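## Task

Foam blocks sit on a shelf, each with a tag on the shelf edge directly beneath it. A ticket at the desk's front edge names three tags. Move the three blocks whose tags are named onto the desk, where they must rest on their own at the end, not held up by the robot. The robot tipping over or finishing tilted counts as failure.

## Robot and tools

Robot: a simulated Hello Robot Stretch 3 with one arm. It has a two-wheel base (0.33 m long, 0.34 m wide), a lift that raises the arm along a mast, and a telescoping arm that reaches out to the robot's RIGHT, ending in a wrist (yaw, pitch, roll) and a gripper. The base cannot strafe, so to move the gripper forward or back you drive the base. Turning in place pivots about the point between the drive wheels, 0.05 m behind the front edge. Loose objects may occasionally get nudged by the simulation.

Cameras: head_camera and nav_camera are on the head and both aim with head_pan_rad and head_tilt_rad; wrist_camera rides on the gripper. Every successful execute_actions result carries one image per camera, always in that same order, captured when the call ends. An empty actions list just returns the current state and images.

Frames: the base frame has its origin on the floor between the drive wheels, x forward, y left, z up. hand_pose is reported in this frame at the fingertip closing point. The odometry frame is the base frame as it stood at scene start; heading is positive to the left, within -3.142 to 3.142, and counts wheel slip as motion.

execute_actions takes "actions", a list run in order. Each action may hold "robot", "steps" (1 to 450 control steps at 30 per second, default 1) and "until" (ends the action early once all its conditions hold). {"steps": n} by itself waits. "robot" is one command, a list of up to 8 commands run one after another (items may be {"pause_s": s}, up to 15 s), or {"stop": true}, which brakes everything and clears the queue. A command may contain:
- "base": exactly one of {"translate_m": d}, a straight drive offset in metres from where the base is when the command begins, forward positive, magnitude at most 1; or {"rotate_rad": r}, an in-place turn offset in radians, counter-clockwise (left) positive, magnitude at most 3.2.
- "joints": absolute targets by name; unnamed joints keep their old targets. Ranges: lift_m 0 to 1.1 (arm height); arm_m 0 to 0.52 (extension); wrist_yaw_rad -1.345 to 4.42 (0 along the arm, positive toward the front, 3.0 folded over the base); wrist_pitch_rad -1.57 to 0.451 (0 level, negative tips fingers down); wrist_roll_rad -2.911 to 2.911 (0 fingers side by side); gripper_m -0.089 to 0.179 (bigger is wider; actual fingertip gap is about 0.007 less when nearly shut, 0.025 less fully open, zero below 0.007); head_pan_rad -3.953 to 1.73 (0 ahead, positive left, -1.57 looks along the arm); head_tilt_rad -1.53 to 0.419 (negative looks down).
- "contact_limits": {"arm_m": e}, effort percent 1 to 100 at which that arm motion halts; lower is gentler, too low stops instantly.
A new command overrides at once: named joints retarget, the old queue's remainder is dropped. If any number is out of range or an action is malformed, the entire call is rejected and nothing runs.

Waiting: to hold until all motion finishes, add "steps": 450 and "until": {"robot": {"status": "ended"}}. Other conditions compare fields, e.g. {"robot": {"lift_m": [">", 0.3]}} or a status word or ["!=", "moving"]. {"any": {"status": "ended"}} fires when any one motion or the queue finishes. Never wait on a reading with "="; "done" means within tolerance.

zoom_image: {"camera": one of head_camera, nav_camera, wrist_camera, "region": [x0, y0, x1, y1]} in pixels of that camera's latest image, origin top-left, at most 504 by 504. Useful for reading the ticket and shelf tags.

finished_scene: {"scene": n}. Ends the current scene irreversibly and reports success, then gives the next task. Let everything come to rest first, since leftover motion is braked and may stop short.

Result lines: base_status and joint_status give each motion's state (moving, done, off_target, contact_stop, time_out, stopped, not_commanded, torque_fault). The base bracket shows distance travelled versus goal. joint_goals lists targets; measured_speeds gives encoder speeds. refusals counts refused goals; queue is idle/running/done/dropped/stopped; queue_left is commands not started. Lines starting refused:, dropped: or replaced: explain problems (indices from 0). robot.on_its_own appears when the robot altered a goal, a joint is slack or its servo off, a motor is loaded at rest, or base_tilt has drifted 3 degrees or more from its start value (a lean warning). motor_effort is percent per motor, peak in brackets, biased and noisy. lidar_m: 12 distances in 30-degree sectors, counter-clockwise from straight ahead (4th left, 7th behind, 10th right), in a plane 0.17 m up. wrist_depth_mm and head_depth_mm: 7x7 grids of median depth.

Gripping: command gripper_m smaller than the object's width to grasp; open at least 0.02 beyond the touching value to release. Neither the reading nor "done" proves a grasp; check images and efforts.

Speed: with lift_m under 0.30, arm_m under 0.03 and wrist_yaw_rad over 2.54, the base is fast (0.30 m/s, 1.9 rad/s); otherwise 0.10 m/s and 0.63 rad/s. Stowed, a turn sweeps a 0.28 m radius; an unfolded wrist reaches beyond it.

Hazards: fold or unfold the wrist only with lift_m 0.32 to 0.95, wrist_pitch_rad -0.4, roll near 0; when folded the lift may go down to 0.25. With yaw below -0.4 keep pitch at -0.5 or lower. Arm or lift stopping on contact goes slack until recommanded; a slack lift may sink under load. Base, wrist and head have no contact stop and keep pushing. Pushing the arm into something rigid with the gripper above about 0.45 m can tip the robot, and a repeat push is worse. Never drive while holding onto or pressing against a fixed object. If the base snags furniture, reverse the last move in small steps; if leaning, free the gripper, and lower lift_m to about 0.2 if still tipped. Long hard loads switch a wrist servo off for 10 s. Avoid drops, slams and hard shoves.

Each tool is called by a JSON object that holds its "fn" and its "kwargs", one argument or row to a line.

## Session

{"fn": "execute_actions", "kwargs": {
  "actions": [
    {"robot":{"joints":{"head_pan_rad":1.0,"head_tilt_rad":-0.35}},"steps":90,"until":{"robot":{"status":"ended"}}}
  ]
}}

{"fn": "execute_actions", "kwargs": {
  "actions": [
    {"robot":{"joints":{"head_pan_rad":-0.7}},"steps":90,"until":{"robot":{"status":"ended"}}}
  ]
}}

{"fn": "execute_actions", "kwargs": {
  "actions": [
    {"robot":{"joints":{"head_pan_rad":-2.3}},"steps":90,"until":{"robot":{"status":"ended"}}}
  ]
}}

{"fn": "execute_actions", "kwargs": {
  "actions": [
    {"robot":{"joints":{"head_pan_rad":-3.8}},"steps":90,"until":{"robot":{"status":"ended"}}}
  ]
}}

Scene clock: 1.10 s.
robot.base_odometry: x=+0.000 y=+0.000 heading=+0.000 (m, m, rad; robot's odometry frame)
robot.turned_by_wheels: +0.000 (rad since the last result)
robot.turned_by_imu: +0.000 (rad since the last result)
robot.base_tilt: forward=-1.6 right=+1.3 (deg)
robot.lidar_m: 2.32 2.03 2.03 1.80 1.57 0.97 1.49 1.72 1.72 2.03 2.73 2.87
robot.head_depth_mm: 1651 1736 1868 2004 2158 1786 1418 / 1694 1792 1915 2048 2181 1749 1408 / 1716 1834 1967 2123 2234 1756 1396 / 1744 1892 2021 2150 2279 1746 1378 / 1804 1934 2076 2246 2328 1717 1395 / 1846 1971 2144 2315 2279 1721 1379 / 1904 2039 2179 2386 2277 1715 1364
robot.base_status: not_commanded
robot.joint_positions: lift_m=+0.567 arm_m=+0.002 wrist_yaw_rad=+3.101 wrist_pitch_rad=-0.611 wrist_roll_rad=+0.016 gripper_m=+0.037 head_pan_rad=+0.993 head_tilt_rad=-0.346
robot.joint_goals: lift_m=+0.567 arm_m=+0.002 wrist_yaw_rad=+3.101 wrist_pitch_rad=-0.611 wrist_roll_rad=+0.016 gripper_m=+0.037 head_pan_rad=+1.000 head_tilt_rad=-0.350
robot.joint_status: lift_m=not_commanded arm_m=not_commanded wrist_yaw_rad=not_commanded wrist_pitch_rad=not_commanded wrist_roll_rad=not_commanded gripper_m=not_commanded head_pan_rad=done head_tilt_rad=done
robot.measured_speeds: translate_m=+0.000 rotate_rad=+0.000 lift_m=+0.000 arm_m=+0.000 wrist_yaw_rad=+0.000 wrist_pitch_rad=+0.000 wrist_roll_rad=+0.000 head_pan_rad=+0.000 head_tilt_rad=+0.000
robot: refusals=0 queue=done queue_left=0
robot.motor_effort: left_wheel=-1(1) right_wheel=+0(0) lift_m=+23(23) arm_m=-1(0) wrist_yaw_rad=+0(1) wrist_pitch_rad=+4(4) wrist_roll_rad=+0(0) gripper_m=+1(2) head_pan_rad=+5(48) head_tilt_rad=-2(24) (%)
robot.hand_pose: x=-0.0133 y=+0.0486 z=+0.5388 quat_wxyz=(+0.228, +0.684, +0.197, +0.664) (m; robot's base frame)
robot.wrist_depth_mm: - - - - - - - / - - - - - - - / - - - - - - - / 974 946 946 917 901 878 887 / 845 831 822 799 808 774 758 / 743 748 738 709 676 702 682 / 665 659 - - 641 625 618
pictures: head_camera (sideways: a quarter turn clockwise sets it upright), nav_camera (sideways: a quarter turn counterclockwise sets it upright), wrist_camera
Images, in order (width x height): head_camera 896x504, nav_camera 672x504, wrist_camera 644x364.

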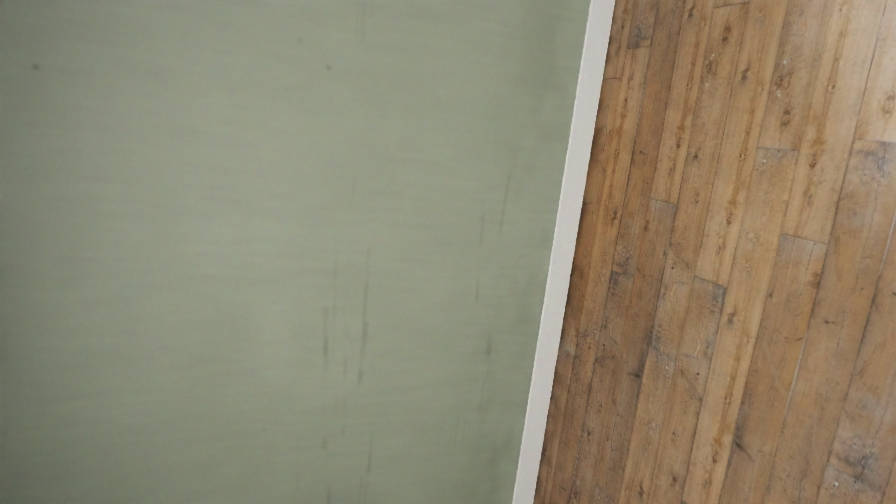

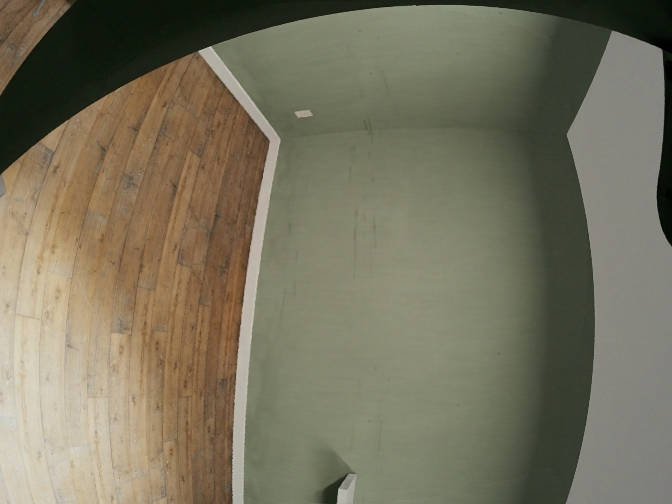

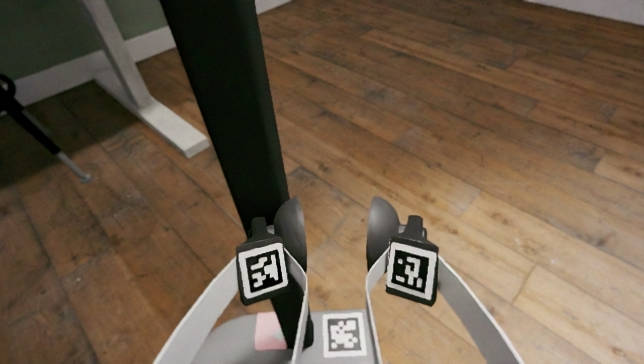

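Scene clock: 2.50 s.
robot.base_odometry: x=+0.000 y=+0.000 heading=+0.000 (m, m, rad; robot's odometry frame)
robot.turned_by_wheels: +0.000 (rad since the last result)
robot.turned_by_imu: +0.000 (rad since the last result)
robot.base_tilt: forward=-1.7 right=+1.3 (deg)
robot.lidar_m: 2.32 2.02 2.02 1.79 1.57 0.97 1.49 1.72 1.72 2.03 2.73 2.87
robot.head_depth_mm: 2595 2728 2940 3170 2406 1778 1411 / 2624 2832 3056 3150 2373 1764 1407 / 2670 2895 3038 3199 2357 1768 1394 / 2750 2911 3147 3263 2323 1752 1394 / 2758 2953 3143 3252 2325 1750 1393 / 2827 2986 3175 3215 2291 1731 1379 / 2865 3030 3159 3162 2301 1716 1375
robot.base_status: not_commanded
robot.joint_positions: lift_m=+0.567 arm_m=+0.002 wrist_yaw_rad=+3.101 wrist_pitch_rad=-0.611 wrist_roll_rad=+0.016 gripper_m=+0.037 head_pan_rad=-0.693 head_tilt_rad=-0.346
robot.joint_goals: lift_m=+0.567 arm_m=+0.002 wrist_yaw_rad=+3.101 wrist_pitch_rad=-0.611 wrist_roll_rad=+0.016 gripper_m=+0.037 head_pan_rad=-0.700 head_tilt_rad=-0.350
robot.joint_status: lift_m=not_commanded arm_m=not_commanded wrist_yaw_rad=not_commanded wrist_pitch_rad=not_commanded wrist_roll_rad=not_commanded gripper_m=not_commanded head_pan_rad=done head_tilt_rad=done
robot.measured_speeds: translate_m=+0.000 rotate_rad=+0.000 lift_m=+0.000 arm_m=+0.000 wrist_yaw_rad=+0.000 wrist_pitch_rad=+0.000 wrist_roll_rad=+0.000 head_pan_rad=+0.000 head_tilt_rad=+0.000
robot: refusals=0 queue=done queue_left=0
robot.motor_effort: left_wheel=-1(1) right_wheel=-1(0) lift_m=+23(23) arm_m=+0(0) wrist_yaw_rad=+0(0) wrist_pitch_rad=+4(4) wrist_roll_rad=+0(0) gripper_m=+1(1) head_pan_rad=-4(46) head_tilt_rad=-2(2) (%)
robot.hand_pose: x=-0.0133 y=+0.0486 z=+0.5388 quat_wxyz=(+0.228, +0.684, +0.197, +0.664) (m; robot's base frame)
robot.wrist_depth_mm: - - - - - - - / - - - - - - - / - - - - - - - / 961 944 959 924 899 888 879 / 822 822 809 814 796 773 767 / 739 731 720 711 680 697 673 / 674 650 - - 637 627 620
pictures: head_camera (sideways: a quarter turn clockwise sets it upright), nav_camera (sideways: a quarter turn counterclockwise sets it upright), wrist_camera
Images, in order (width x height): head_camera 896x504, nav_camera 672x504, wrist_camera 644x364.

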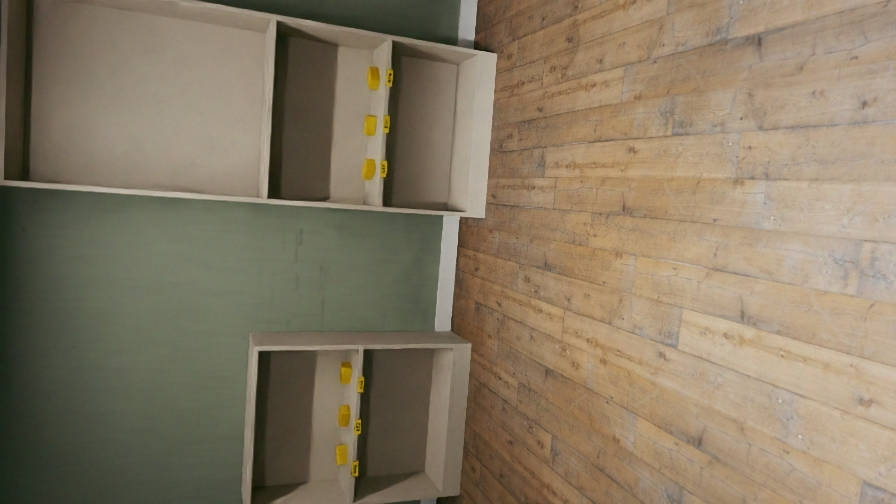

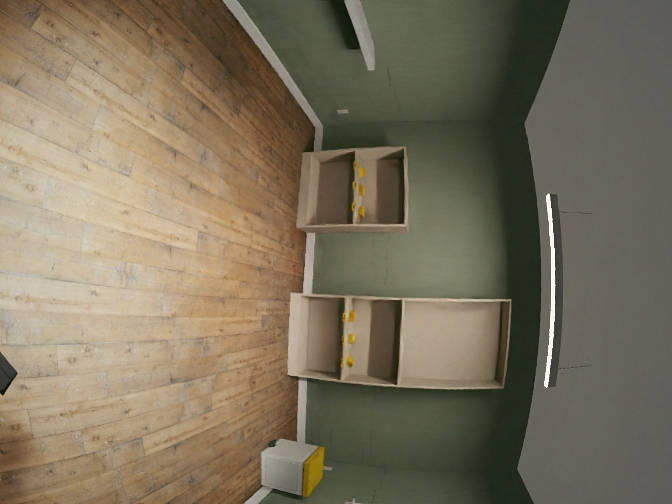

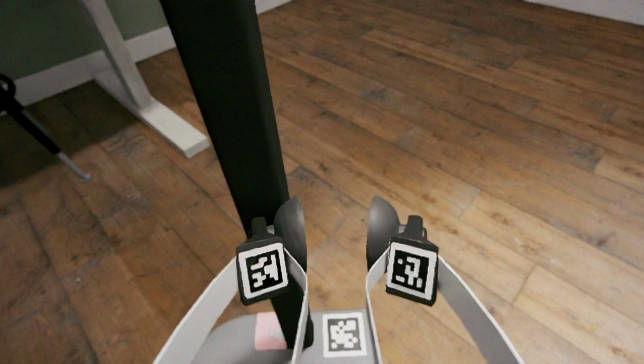

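Scene clock: 3.87 s.
robot.base_odometry: x=+0.000 y=+0.000 heading=+0.000 (m, m, rad; robot's odometry frame)
robot.turned_by_wheels: +0.000 (rad since the last result)
robot.turned_by_imu: +0.000 (rad since the last result)
robot.base_tilt: forward=-1.6 right=+1.3 (deg)
robot.lidar_m: 2.32 2.03 2.03 1.79 1.57 0.97 1.49 1.72 1.72 2.04 2.74 2.87
robot.head_depth_mm: 1425 1522 1620 1769 1910 1771 1412 / 1435 1527 1650 1776 1926 1774 1405 / 1445 1552 1660 1804 1949 1766 1409 / 1455 1561 1687 1814 1968 1743 1390 / 1479 1611 1702 1857 2004 1750 1382 / 1497 1619 1725 1866 2008 1721 1377 / 1518 1616 1748 1895 2028 1719 1371
robot.base_status: not_commanded
robot.joint_positions: lift_m=+0.567 arm_m=+0.002 wrist_yaw_rad=+3.101 wrist_pitch_rad=-0.611 wrist_roll_rad=+0.016 gripper_m=+0.037 head_pan_rad=-2.293 head_tilt_rad=-0.346
robot.joint_goals: lift_m=+0.567 arm_m=+0.002 wrist_yaw_rad=+3.101 wrist_pitch_rad=-0.611 wrist_roll_rad=+0.016 gripper_m=+0.037 head_pan_rad=-2.300 head_tilt_rad=-0.350
robot.joint_status: lift_m=not_commanded arm_m=not_commanded wrist_yaw_rad=not_commanded wrist_pitch_rad=not_commanded wrist_roll_rad=not_commanded gripper_m=not_commanded head_pan_rad=done head_tilt_rad=done
robot.measured_speeds: translate_m=+0.000 rotate_rad=+0.000 lift_m=+0.000 arm_m=+0.000 wrist_yaw_rad=+0.000 wrist_pitch_rad=+0.000 wrist_roll_rad=+0.000 head_pan_rad=+0.000 head_tilt_rad=+0.000
robot: refusals=0 queue=done queue_left=0
robot.motor_effort: left_wheel=-1(1) right_wheel=-1(0) lift_m=+24(23) arm_m=+0(0) wrist_yaw_rad=+0(0) wrist_pitch_rad=+4(4) wrist_roll_rad=+0(0) gripper_m=+0(1) head_pan_rad=-4(49) head_tilt_rad=-2(2) (%)
robot.hand_pose: x=-0.0133 y=+0.0486 z=+0.5388 quat_wxyz=(+0.228, +0.684, +0.197, +0.664) (m; robot's base frame)
robot.wrist_depth_mm: - - - - - - - / - - - - - - - / - - - - - - - / 981 928 931 913 890 877 873 / 839 805 826 790 789 792 772 / 737 735 726 717 679 693 689 / 676 659 - - 638 619 616
pictures: head_camera (sideways: a quarter turn clockwise sets it upright), nav_camera (sideways: a quarter turn counterclockwise sets it upright), wrist_camera
Images, in order (width x height): head_camera 896x504, nav_camera 672x504, wrist_camera 644x364.

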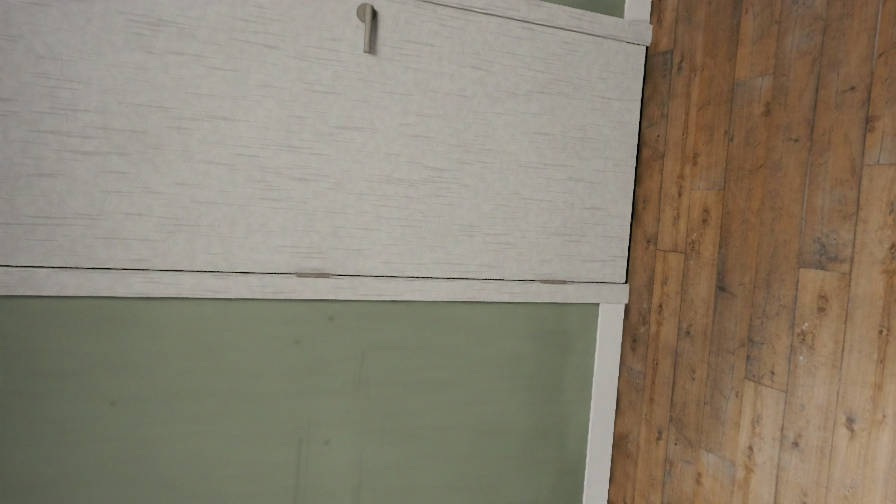

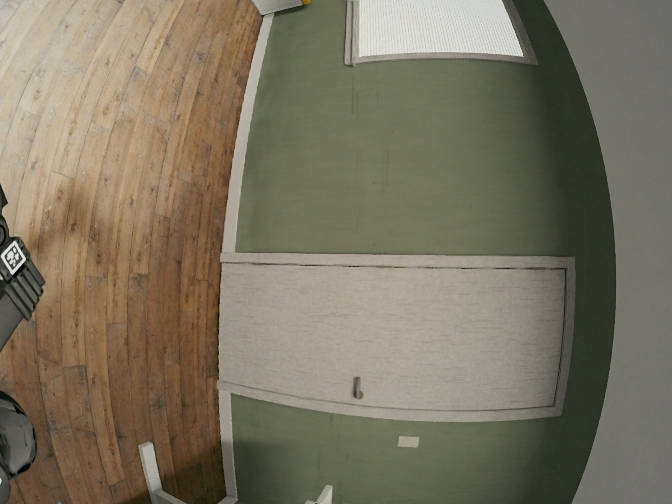

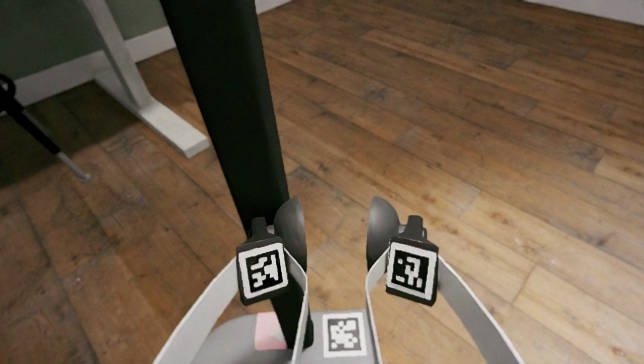

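Scene clock: 5.20 s.
robot.base_odometry: x=+0.000 y=+0.000 heading=+0.000 (m, m, rad; robot's odometry frame)
robot.turned_by_wheels: +0.000 (rad since the last result)
robot.turned_by_imu: +0.000 (rad since the last result)
robot.base_tilt: forward=-1.6 right=+1.3 (deg)
robot.lidar_m: 2.32 2.03 2.03 1.80 1.57 0.97 1.49 1.72 1.72 2.04 2.73 2.88
robot.head_depth_mm: 1259 1341 1448 1088 - - - / 1279 1363 1478 998 1718 1695 1407 / 1305 1386 1494 977 1765 1762 1403 / 1336 1434 1533 973 1336 1576 1352 / 1365 1453 1534 1029 1334 1686 1391 / 1378 1490 1558 1021 1844 1666 1377 / 1403 1513 1589 1008 1945 1725 1374
robot.base_status: not_commanded
robot.joint_positions: lift_m=+0.567 arm_m=+0.002 wrist_yaw_rad=+3.101 wrist_pitch_rad=-0.611 wrist_roll_rad=+0.016 gripper_m=+0.037 head_pan_rad=-3.793 head_tilt_rad=-0.346
robot.joint_goals: lift_m=+0.567 arm_m=+0.002 wrist_yaw_rad=+3.101 wrist_pitch_rad=-0.611 wrist_roll_rad=+0.016 gripper_m=+0.037 head_pan_rad=-3.800 head_tilt_rad=-0.350
robot.joint_status: lift_m=not_commanded arm_m=not_commanded wrist_yaw_rad=not_commanded wrist_pitch_rad=not_commanded wrist_roll_rad=not_commanded gripper_m=not_commanded head_pan_rad=done head_tilt_rad=done
robot.measured_speeds: translate_m=+0.000 rotate_rad=+0.000 lift_m=+0.000 arm_m=+0.000 wrist_yaw_rad=+0.000 wrist_pitch_rad=+0.000 wrist_roll_rad=+0.000 head_pan_rad=+0.000 head_tilt_rad=+0.000
robot: refusals=0 queue=done queue_left=0
robot.motor_effort: left_wheel=-1(1) right_wheel=-1(0) lift_m=+23(22) arm_m=+0(1) wrist_yaw_rad=+1(1) wrist_pitch_rad=+4(4) wrist_roll_rad=+0(0) gripper_m=+0(1) head_pan_rad=-4(48) head_tilt_rad=-2(2) (%)
robot.hand_pose: x=-0.0133 y=+0.0486 z=+0.5388 quat_wxyz=(+0.228, +0.684, +0.197, +0.664) (m; robot's base frame)
robot.wrist_depth_mm: - - - - - - - / - - - - - - - / - - - - - - - / 949 945 920 923 897 883 858 / 825 830 806 797 805 788 765 / 744 734 735 714 674 695 677 / 667 667 - - 621 614 623
pictures: head_camera (sideways: a quarter turn clockwise sets it upright), nav_camera (sideways: a quarter turn counterclockwise sets it upright), wrist_camera
Images, in order (width x height): head_camera 896x504, nav_camera 672x504, wrist_camera 644x364.

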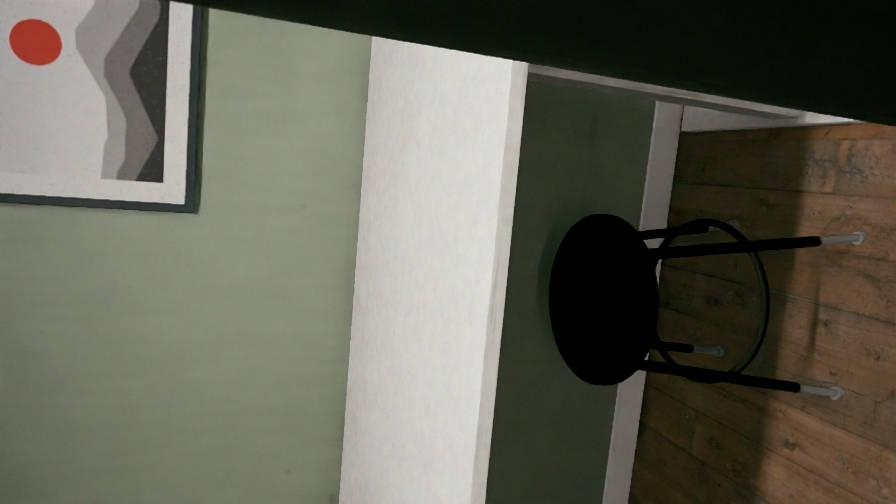

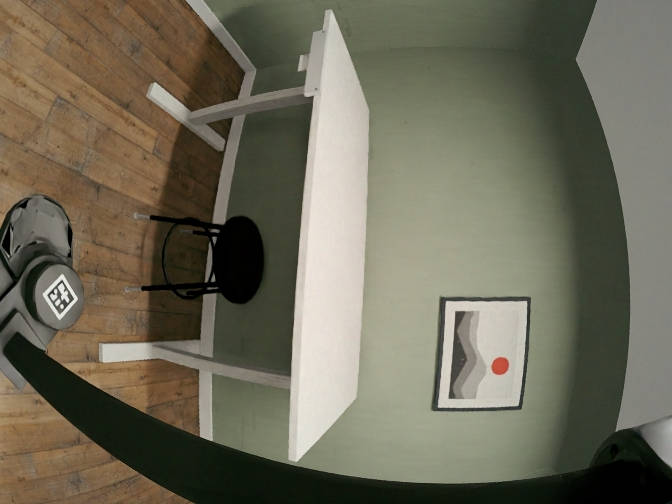

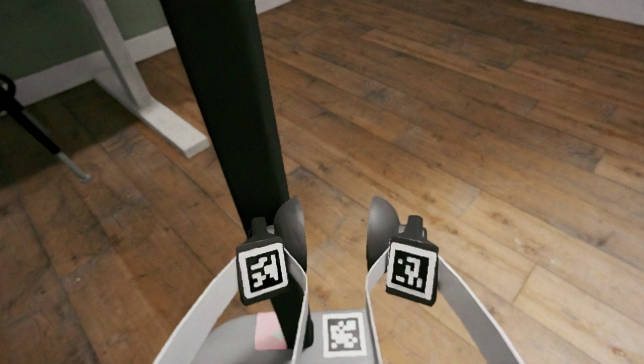

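{"fn": "execute_actions", "kwargs": {
  "actions": [
    {"robot":[{"base":{"rotate_rad":-2.43},"joints":{"lift_m":0.29,"wrist_pitch_rad":-0.4,"head_pan_rad":-1.57,"head_tilt_rad":-0.5}},{"base":{"translate_m":1}},{"joints":{"lift_m":0.45}},{"joints":{"lift_m":0.75,"wrist_yaw_rad":0,"wrist_pitch_rad":-0.25,"arm_m":0.25}}],"steps":450,"until":{"robot":{"status":"ended"}}},
    {"steps":450,"until":{"robot":{"status":"ended"}}}
  ]
}}

Scene clock: 24.00 s.
robot.base_odometry: x=-0.757 y=-0.653 heading=-2.430 (m, m, rad; robot's odometry frame)
robot.turned_by_wheels: -2.430 (rad since the last result)
robot.turned_by_imu: -2.407 (rad since the last result)
robot.base_tilt: forward=-1.5 right=+1.3 (deg)
robot.lidar_m: 0.73 0.75 1.02 2.38 3.25 3.16 3.02 1.61 1.10 1.06 1.10 0.76
robot.head_depth_mm: 1280 1416 1126 1344 1872 1545 1298 / 1283 1390 1102 832 1896 - - / 1269 1392 1088 792 1908 - 1264 / 1272 1383 1076 824 1876 1433 1255 / 1260 1383 1061 1197 1761 1464 1251 / 1259 1382 1482 1706 1841 1507 1249 / 1260 1381 1521 1693 1819 1495 1245
robot.base_status: done (translate_m +1.0000 of +1.0000)
robot.joint_positions: lift_m=+0.749 arm_m=+0.250 wrist_yaw_rad=+0.004 wrist_pitch_rad=-0.272 wrist_roll_rad=+0.016 gripper_m=+0.037 head_pan_rad=-1.577 head_tilt_rad=-0.495
robot.joint_goals: lift_m=+0.750 arm_m=+0.250 wrist_yaw_rad=+0.000 wrist_pitch_rad=-0.250 wrist_roll_rad=+0.016 gripper_m=+0.037 head_pan_rad=-1.570 head_tilt_rad=-0.500
robot.joint_status: lift_m=done arm_m=done wrist_yaw_rad=done wrist_pitch_rad=done wrist_roll_rad=not_commanded gripper_m=not_commanded head_pan_rad=done head_tilt_rad=done
robot.measured_speeds: translate_m=+0.000 rotate_rad=+0.000 lift_m=+0.000 arm_m=+0.000 wrist_yaw_rad=+0.000 wrist_pitch_rad=+0.000 wrist_roll_rad=+0.000 head_pan_rad=+0.000 head_tilt_rad=+0.000
robot: refusals=0 queue=done queue_left=0
robot.motor_effort: left_wheel=+3(9) right_wheel=-3(7) lift_m=+34(36) arm_m=+3(2) wrist_yaw_rad=-2(2) wrist_pitch_rad=+7(8) wrist_roll_rad=+0(0) gripper_m=+1(1) head_pan_rad=+4(48) head_tilt_rad=-3(16) (%)
robot.hand_pose: x=-0.0206 y=-0.6349 z=+0.7960 quat_wxyz=(+0.695, +0.097, -0.706, -0.096) (m; robot's base frame)
robot.wrist_depth_mm: 927 914 926 930 913 203 937 / 944 - - 981 - - - / 938 - - - - - - / 955 - - - - - 717 / 945 - - - - - - / 920 - - - - - - / 919 - - 980 - 992 928
pictures: head_camera (sideways: a quarter turn clockwise sets it upright), nav_camera (sideways: a quarter turn counterclockwise sets it upright), wrist_camera
Images, in order (width x height): head_camera 896x504, nav_camera 672x504, wrist_camera 644x364.

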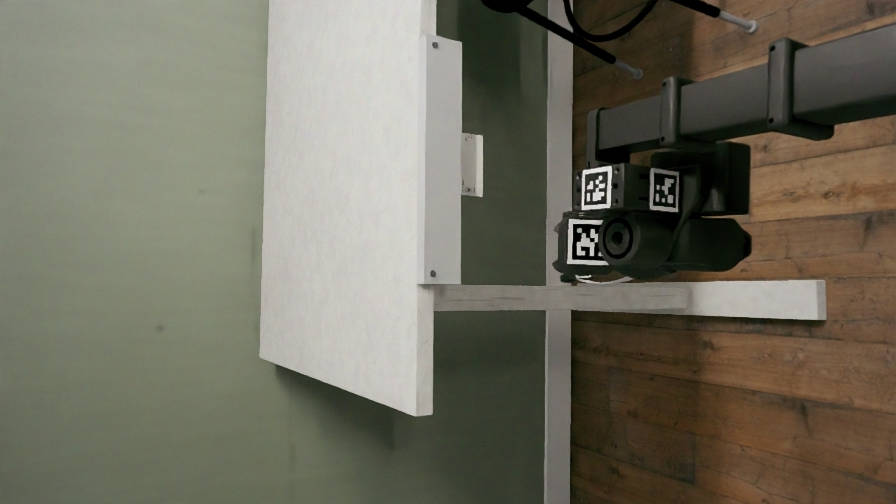

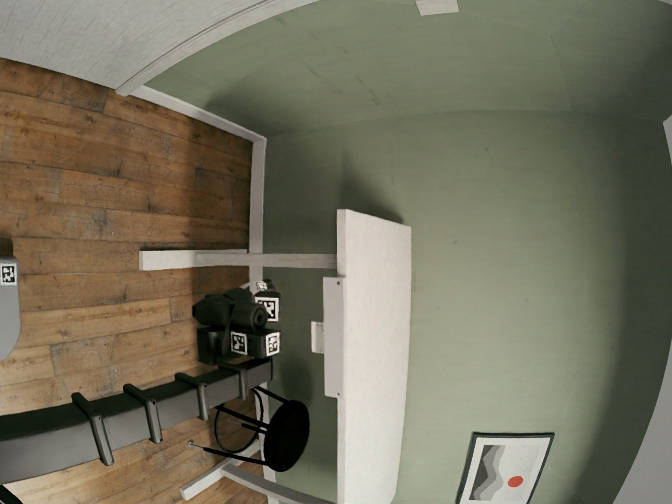

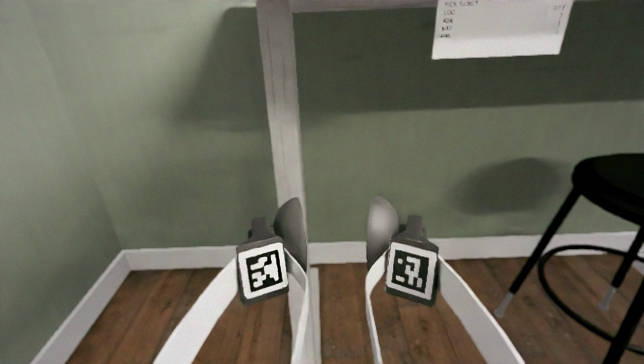

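{"fn": "execute_actions", "kwargs": {
  "actions": [
    {"robot":{"base":{"translate_m":-0.06},"joints":{"arm_m":0.385,"head_pan_rad":1.73,"head_tilt_rad":-0.3}},"steps":450,"until":{"robot":{"status":"ended"}}}
  ]
}}

Scene clock: 33.17 s.
robot.base_odometry: x=-0.712 y=-0.614 heading=-2.430 (m, m, rad; robot's odometry frame)
robot.turned_by_wheels: +0.000 (rad since the last result)
robot.turned_by_imu: +0.001 (rad since the last result)
robot.base_tilt: forward=-1.8 right=+1.4 (deg)
robot.lidar_m: 0.79 0.81 1.10 2.39 3.25 3.09 2.96 1.60 1.07 1.07 1.19 0.83
robot.head_depth_mm: 2695 2871 3077 2664 2466 1864 1453 / 2718 2925 3096 3208 2527 1840 1455 / 2757 2935 3146 3349 2521 1822 1435 / 2717 2952 3093 3332 2488 1829 1438 / 2770 3001 3181 3289 2429 1809 1432 / 2806 2933 3169 3238 2446 1783 1425 / 2893 3043 3298 3518 - - -
robot.base_status: done (translate_m -0.0600 of -0.0600)
robot.joint_positions: lift_m=+0.749 arm_m=+0.385 wrist_yaw_rad=+0.002 wrist_pitch_rad=-0.272 wrist_roll_rad=+0.016 gripper_m=+0.037 head_pan_rad=+1.723 head_tilt_rad=-0.310
robot.joint_goals: lift_m=+0.750 arm_m=+0.385 wrist_yaw_rad=+0.000 wrist_pitch_rad=-0.250 wrist_roll_rad=+0.016 gripper_m=+0.037 head_pan_rad=+1.730 head_tilt_rad=-0.300
robot.joint_status: lift_m=done arm_m=done wrist_yaw_rad=done wrist_pitch_rad=done wrist_roll_rad=not_commanded gripper_m=not_commanded head_pan_rad=done head_tilt_rad=done
robot.measured_speeds: translate_m=+0.000 rotate_rad=+0.000 lift_m=+0.000 arm_m=+0.000 wrist_yaw_rad=+0.000 wrist_pitch_rad=+0.000 wrist_roll_rad=+0.000 head_pan_rad=+0.000 head_tilt_rad=+0.000
robot: refusals=0 queue=done queue_left=0
robot.motor_effort: left_wheel=+2(3) right_wheel=-3(6) lift_m=+34(34) arm_m=+3(2) wrist_yaw_rad=-1(1) wrist_pitch_rad=+7(7) wrist_roll_rad=+0(0) gripper_m=+2(1) head_pan_rad=+5(48) head_tilt_rad=+5(22) (%)
robot.hand_pose: x=-0.0209 y=-0.7699 z=+0.7960 quat_wxyz=(+0.695, +0.096, -0.706, -0.096) (m; robot's base frame)
robot.wrist_depth_mm: 824 808 404 825 81 82 83 / 862 858 473 838 87 88 89 / 931 961 894 950 939 962 942 / 983 - 543 - - - - / - - - - - - 675 / - - - - - - - / 987 - 971 - - 992 980
pictures: head_camera (sideways: a quarter turn clockwise sets it upright), nav_camera (sideways: a quarter turn counterclockwise sets it upright), wrist_camera
Images, in order (width x height): head_camera 896x504, nav_camera 672x504, wrist_camera 644x364.

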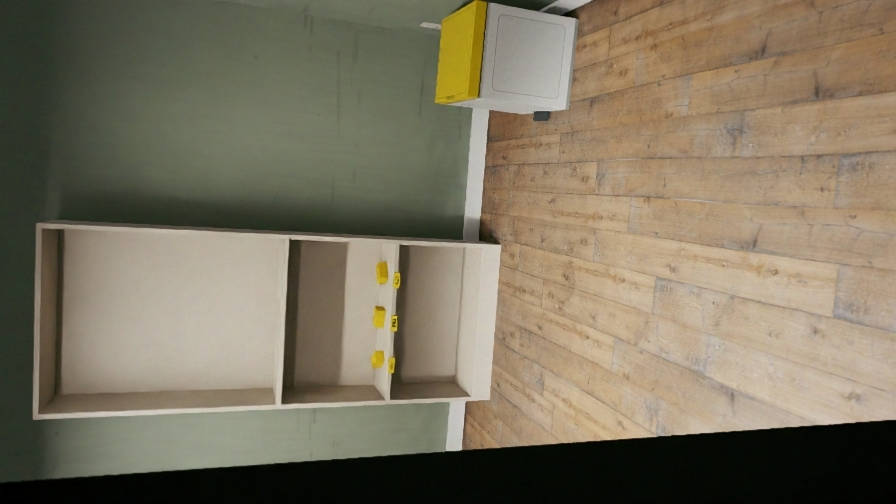

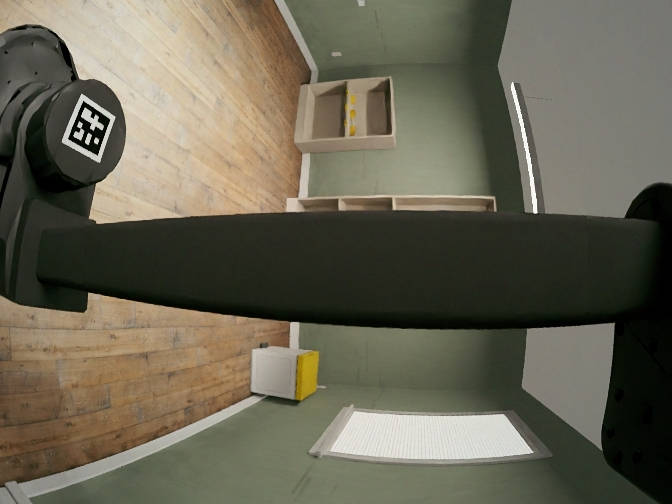

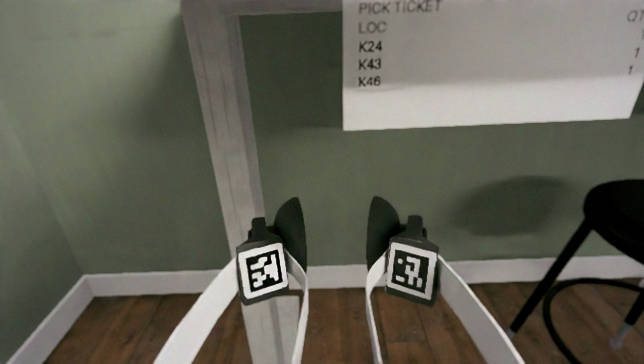

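{"fn": "execute_actions", "kwargs": {
  "actions": [
    {"robot":[{"joints":{"arm_m":0}},{"base":{"rotate_rad":1.92},"joints":{"wrist_yaw_rad":2.65,"wrist_pitch_rad":-0.4,"lift_m":0.29,"head_tilt_rad":-0.75,"head_pan_rad":-1.57}},{"base":{"translate_m":1}},{"base":{"translate_m":1}},{"base":{"translate_m":0.41}},{"base":{"rotate_rad":1.27},"joints":{"lift_m":0.56}},{"joints":{"wrist_yaw_rad":0,"wrist_pitch_rad":-0.3,"gripper_m":0.15}}],"steps":450,"until":{"robot":{"status":"ended"}}},
    {"steps":450,"until":{"robot":{"status":"ended"}}}
  ]
}}

Scene clock: 64.60 s.
robot.base_odometry: x=+1.392 y=-1.791 heading=+0.760 (m, m, rad; robot's odometry frame)
robot.turned_by_wheels: +3.190 (rad since the last result)
robot.turned_by_imu: +3.174 (rad since the last result)
robot.base_tilt: forward=-1.6 right=+1.3 (deg)
robot.lidar_m: 2.24 2.33 3.18 3.20 2.16 1.58 1.09 1.14 0.78 0.88 0.69 1.16
robot.head_depth_mm: 735 648 983 1079 1179 1281 1146 / 729 643 981 1070 1345 1287 1157 / 721 637 982 1068 1348 1277 1166 / 719 668 980 1059 1351 1280 - / 719 657 980 1054 1342 1267 1126 / 722 650 979 1045 1302 1261 1124 / 718 644 898 917 1407 1285 1115
robot.base_status: done (rotate_rad +1.2698 of +1.2700)
robot.joint_positions: lift_m=+0.559 arm_m=+0.003 wrist_yaw_rad=+0.004 wrist_pitch_rad=-0.322 wrist_roll_rad=+0.016 gripper_m=+0.150 head_pan_rad=-1.563 head_tilt_rad=-0.741
robot.joint_goals: lift_m=+0.560 arm_m=+0.000 wrist_yaw_rad=+0.000 wrist_pitch_rad=-0.300 wrist_roll_rad=+0.016 gripper_m=+0.150 head_pan_rad=-1.570 head_tilt_rad=-0.750
robot.joint_status: lift_m=done arm_m=done wrist_yaw_rad=done wrist_pitch_rad=done wrist_roll_rad=not_commanded gripper_m=done head_pan_rad=done head_tilt_rad=done
robot.measured_speeds: translate_m=+0.000 rotate_rad=+0.000 lift_m=+0.000 arm_m=+0.000 wrist_yaw_rad=+0.000 wrist_pitch_rad=+0.000 wrist_roll_rad=+0.000 head_pan_rad=+0.000 head_tilt_rad=+0.000
robot: refusals=0 queue=done queue_left=0
robot.motor_effort: left_wheel=-4(10) right_wheel=+3(8) lift_m=+34(34) arm_m=-3(4) wrist_yaw_rad=-2(4) wrist_pitch_rad=+7(6) wrist_roll_rad=+0(0) gripper_m=+1(82) head_pan_rad=-3(47) head_tilt_rad=-5(32) (%)
robot.hand_pose: x=-0.0206 y=-0.3831 z=+0.5941 quat_wxyz=(+0.693, +0.114, -0.703, -0.113) (m; robot's base frame)
robot.wrist_depth_mm: 404 568 575 582 581 585 526 / 398 541 578 574 551 489 510 / 405 425 418 427 420 401 427 / 804 567 733 729 732 729 536 / 897 498 799 800 807 783 543 / 912 - 773 771 772 731 579 / 825 715 672 654 640 635 620
pictures: head_camera (sideways: a quarter turn clockwise sets it upright), nav_camera (sideways: a quarter turn counterclockwise sets it upright), wrist_camera
Images, in order (width x height): head_camera 896x504, nav_camera 672x504, wrist_camera 644x364.

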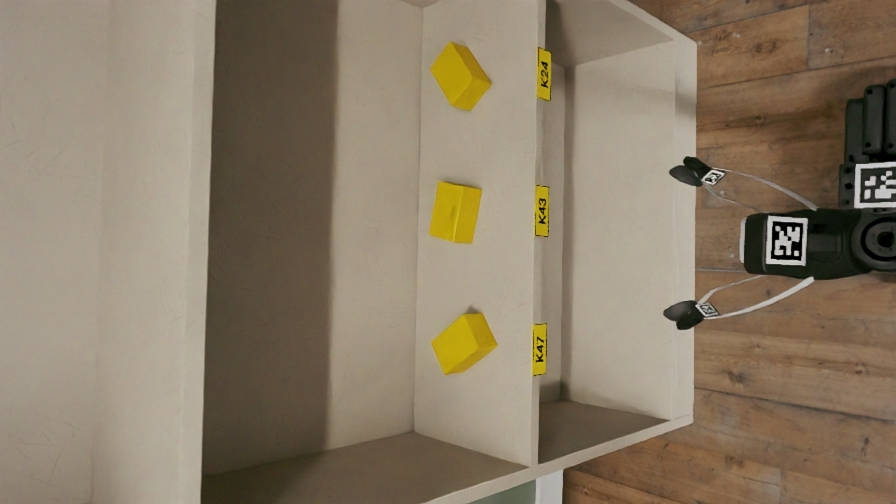

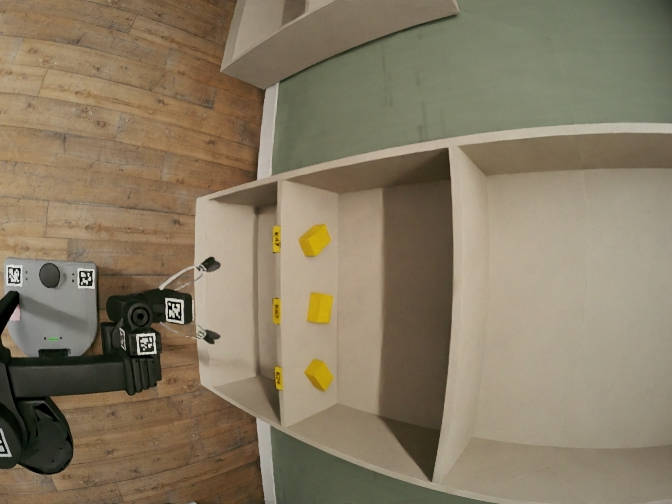

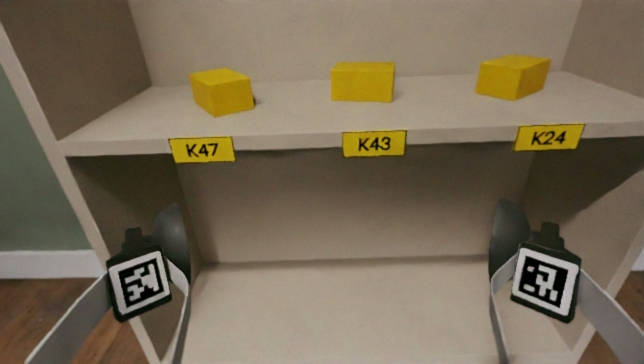

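Yaw −0.2 both aligns and centres on K43.

{"fn": "execute_actions", "kwargs": {
  "actions": [
    {"robot":{"joints":{"arm_m":0.32,"wrist_yaw_rad":-0.2,"lift_m":0.57,"head_pan_rad":-0.6,"head_tilt_rad":-0.5}},"steps":450,"until":{"robot":{"status":"ended"}}}
  ]
}}

Scene clock: 71.20 s.
robot.base_odometry: x=+1.392 y=-1.791 heading=+0.760 (m, m, rad; robot's odometry frame)
robot.turned_by_wheels: +0.000 (rad since the last result)
robot.turned_by_imu: +0.001 (rad since the last result)
robot.base_tilt: forward=-1.7 right=+1.3 (deg)
robot.lidar_m: 2.25 2.33 3.16 3.20 2.16 1.58 1.09 1.14 0.78 0.89 0.69 1.16
robot.head_depth_mm: 963 1024 1087 1169 1252 953 1113 / 1066 1144 1217 1326 1438 1476 1261 / 1208 1262 1297 1462 1646 1509 1257 / 1381 1402 1191 1343 1538 1513 1246 / 1601 1642 1796 2009 1794 1500 1233 / 1909 1726 1831 2102 1856 1504 1237 / 1913 2062 2267 2362 1846 1487 1235
robot.base_status: done (rotate_rad +1.2698 of +1.2700)
robot.joint_positions: lift_m=+0.569 arm_m=+0.320 wrist_yaw_rad=-0.198 wrist_pitch_rad=-0.322 wrist_roll_rad=+0.016 gripper_m=+0.150 head_pan_rad=-0.607 head_tilt_rad=-0.508
robot.joint_goals: lift_m=+0.570 arm_m=+0.320 wrist_yaw_rad=-0.200 wrist_pitch_rad=-0.300 wrist_roll_rad=+0.016 gripper_m=+0.150 head_pan_rad=-0.600 head_tilt_rad=-0.500
robot.joint_status: lift_m=done arm_m=done wrist_yaw_rad=done wrist_pitch_rad=done wrist_roll_rad=not_commanded gripper_m=done head_pan_rad=done head_tilt_rad=done
robot.measured_speeds: translate_m=+0.000 rotate_rad=+0.000 lift_m=+0.000 arm_m=+0.000 wrist_yaw_rad=+0.000 wrist_pitch_rad=+0.000 wrist_roll_rad=+0.000 head_pan_rad=+0.000 head_tilt_rad=+0.000
robot: refusals=0 queue=done queue_left=0
robot.motor_effort: left_wheel=-3(4) right_wheel=+3(2) lift_m=+34(33) arm_m=+4(5) wrist_yaw_rad=+0(1) wrist_pitch_rad=+7(7) wrist_roll_rad=+0(0) gripper_m=+1(1) head_pan_rad=+4(49) head_tilt_rad=+3(22) (%)
robot.hand_pose: x=-0.0677 y=-0.6954 z=+0.6042 quat_wxyz=(+0.678, +0.043, -0.711, -0.182) (m; robot's base frame)
robot.wrist_depth_mm: 262 274 287 300 317 335 354 / 277 292 308 325 340 367 376 / 299 313 332 347 367 381 286 / 315 323 305 225 308 288 240 / 259 266 240 223 243 252 237 / 212 - 208 205 203 198 204 / 185 180 178 175 173 172 168
pictures: head_camera (sideways: a quarter turn clockwise sets it upright), nav_camera (sideways: a quarter turn counterclockwise sets it upright), wrist_camera
Images, in order (width x height): head_camera 896x504, nav_camera 672x504, wrist_camera 644x364.

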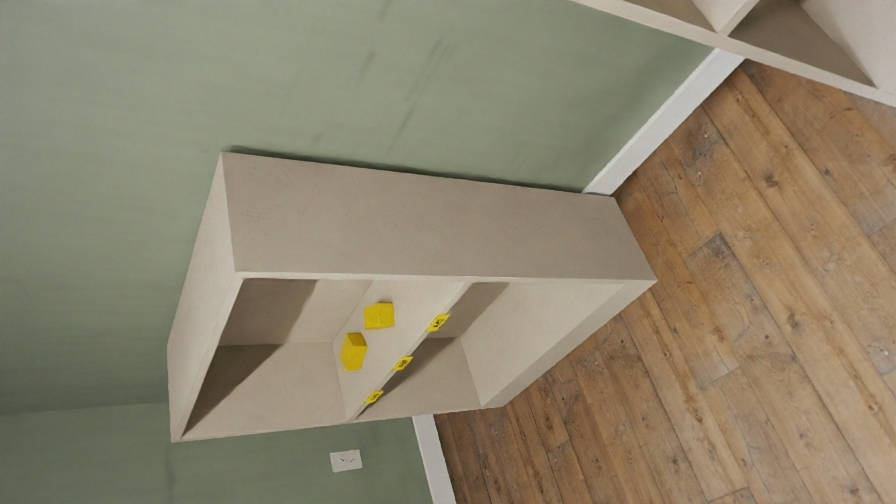

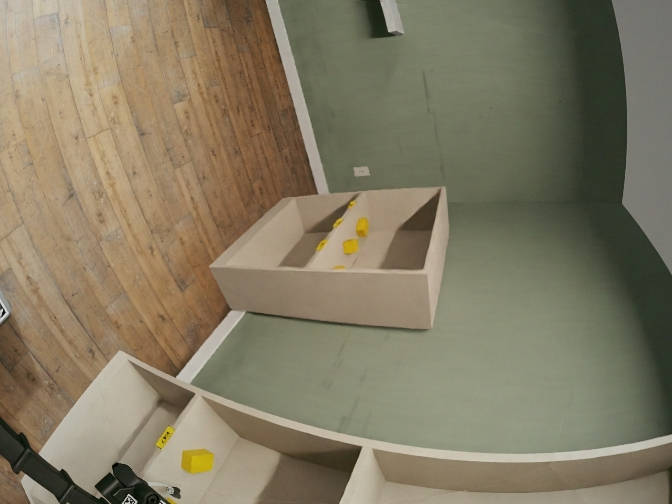

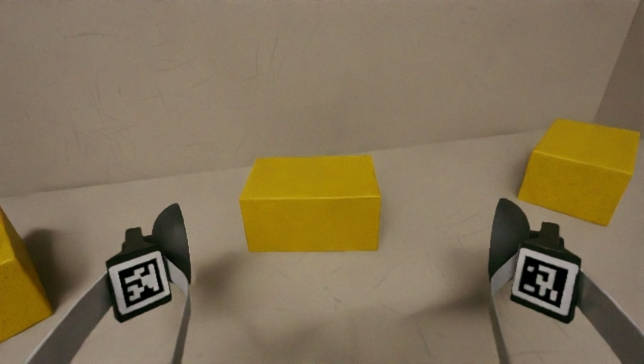

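{"fn": "zoom_image", "kwargs": {
  "camera": "head_camera",
  "region": [350,300,460,410]
}}

{"fn": "execute_actions", "kwargs": {
  "actions": [
    {"robot":[{"joints":{"lift_m":0.538,"arm_m":0.405}},{"joints":{"gripper_m":0.03}},{"joints":{"lift_m":0.58}},{"joints":{"arm_m":0.0,"wrist_pitch_rad":-0.4}}],"steps":450,"until":{"robot":{"status":"ended"}}}
  ]
}}

Region (350, 300, 460, 410) of head_camera's 896x504 image, scaled by 4.582, with more detail than that image has.

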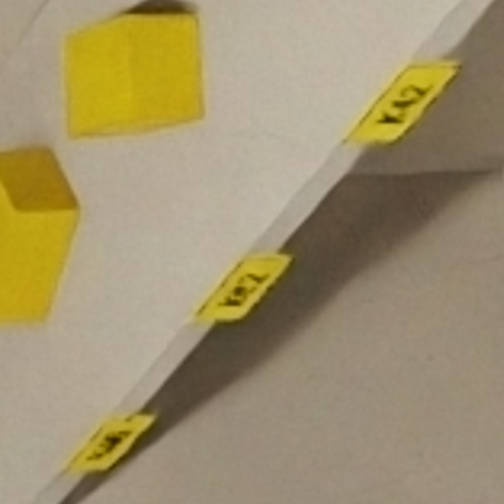

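Scene clock: 83.10 s.
robot.base_odometry: x=+1.392 y=-1.791 heading=+0.760 (m, m, rad; robot's odometry frame)
robot.turned_by_wheels: +0.000 (rad since the last result)
robot.turned_by_imu: +0.002 (rad since the last result)
robot.base_tilt: forward=-1.7 right=+1.3 (deg)
robot.lidar_m: 2.24 2.32 3.19 3.21 2.16 1.57 1.09 1.14 0.78 0.89 0.69 1.16
robot.head_depth_mm: 962 1023 1088 1159 1252 955 1114 / 1064 1145 1227 1320 1437 1475 1256 / 1200 1259 1288 1444 1640 1515 1255 / 1380 1396 1200 1352 1534 1501 1251 / 1590 1644 1792 1991 1795 1485 1242 / 1898 1756 1852 2123 1876 1492 1237 / 1898 2069 2277 2368 1845 1476 1232
robot.base_status: done (rotate_rad +1.2698 of +1.2700)
robot.joint_positions: lift_m=+0.579 arm_m=+0.003 wrist_yaw_rad=-0.198 wrist_pitch_rad=-0.415 wrist_roll_rad=+0.016 gripper_m=+0.047 head_pan_rad=-0.607 head_tilt_rad=-0.508
robot.joint_goals: lift_m=+0.580 arm_m=+0.000 wrist_yaw_rad=-0.200 wrist_pitch_rad=-0.400 wrist_roll_rad=+0.016 gripper_m=+0.046 head_pan_rad=-0.600 head_tilt_rad=-0.500
robot.joint_status: lift_m=done arm_m=done wrist_yaw_rad=done wrist_pitch_rad=done wrist_roll_rad=not_commanded gripper_m=done head_pan_rad=done head_tilt_rad=done
robot.measured_speeds: translate_m=+0.000 rotate_rad=+0.000 lift_m=+0.000 arm_m=+0.000 wrist_yaw_rad=+0.000 wrist_pitch_rad=+0.000 wrist_roll_rad=+0.000 head_pan_rad=+0.000 head_tilt_rad=+0.000
robot: refusals=0 queue=done queue_left=0
robot.on_its_own: gripper_m is held at +0.046, not at your +0.030, by its stall guard, which is not easing now
robot.motor_effort: left_wheel=-4(4) right_wheel=+2(2) lift_m=+33(36) arm_m=-3(3) wrist_yaw_rad=+0(1) wrist_pitch_rad=+5(6) wrist_roll_rad=+0(0) gripper_m=-20(97) head_pan_rad=+4(5) head_tilt_rad=+3(4) (%)
robot.hand_pose: x=-0.0657 y=-0.3680 z=+0.5927 quat_wxyz=(+0.669, +0.075, -0.708, -0.214) (m; robot's base frame)
robot.wrist_depth_mm: 514 538 573 609 610 554 462 / 515 437 499 483 470 485 832 / 374 386 404 720 758 584 933 / 511 681 709 164 170 645 - / 513 748 130 129 126 898 946 / 529 692 138 135 134 - 797 / 733 637 654 702 697 724 713
pictures: head_camera (sideways: a quarter turn clockwise sets it upright), nav_camera (sideways: a quarter turn counterclockwise sets it upright), wrist_camera
Images, in order (width x height): head_camera 896x504, nav_camera 672x504, wrist_camera 644x364.

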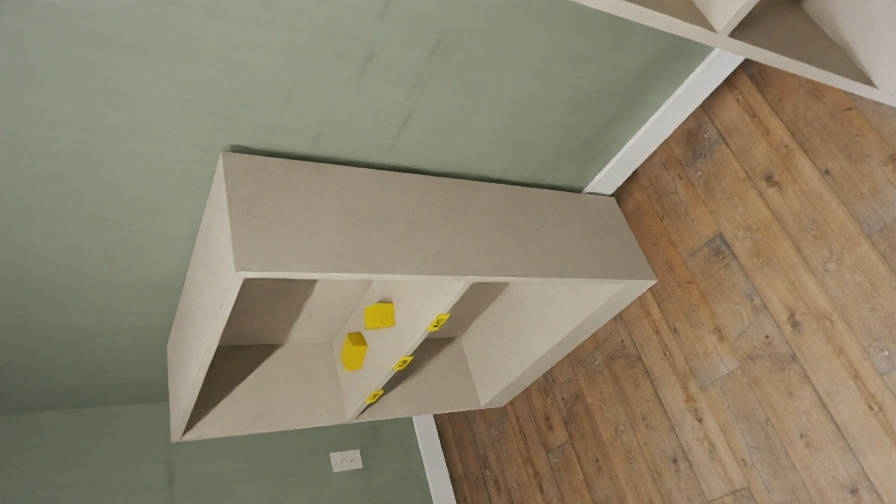

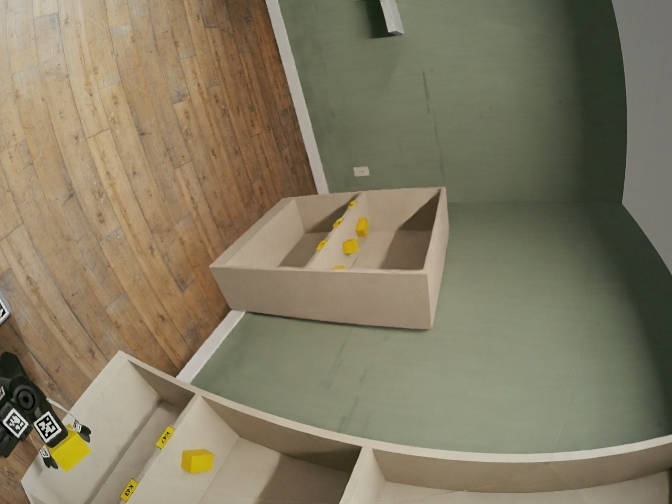

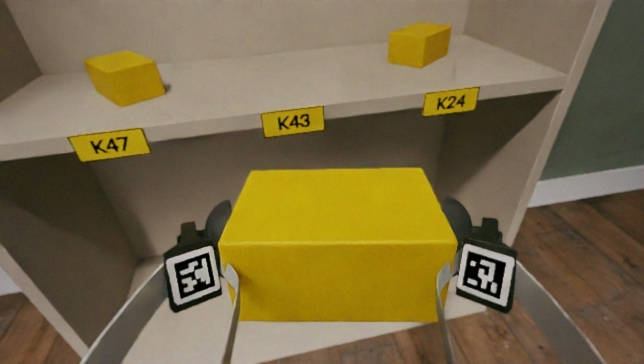

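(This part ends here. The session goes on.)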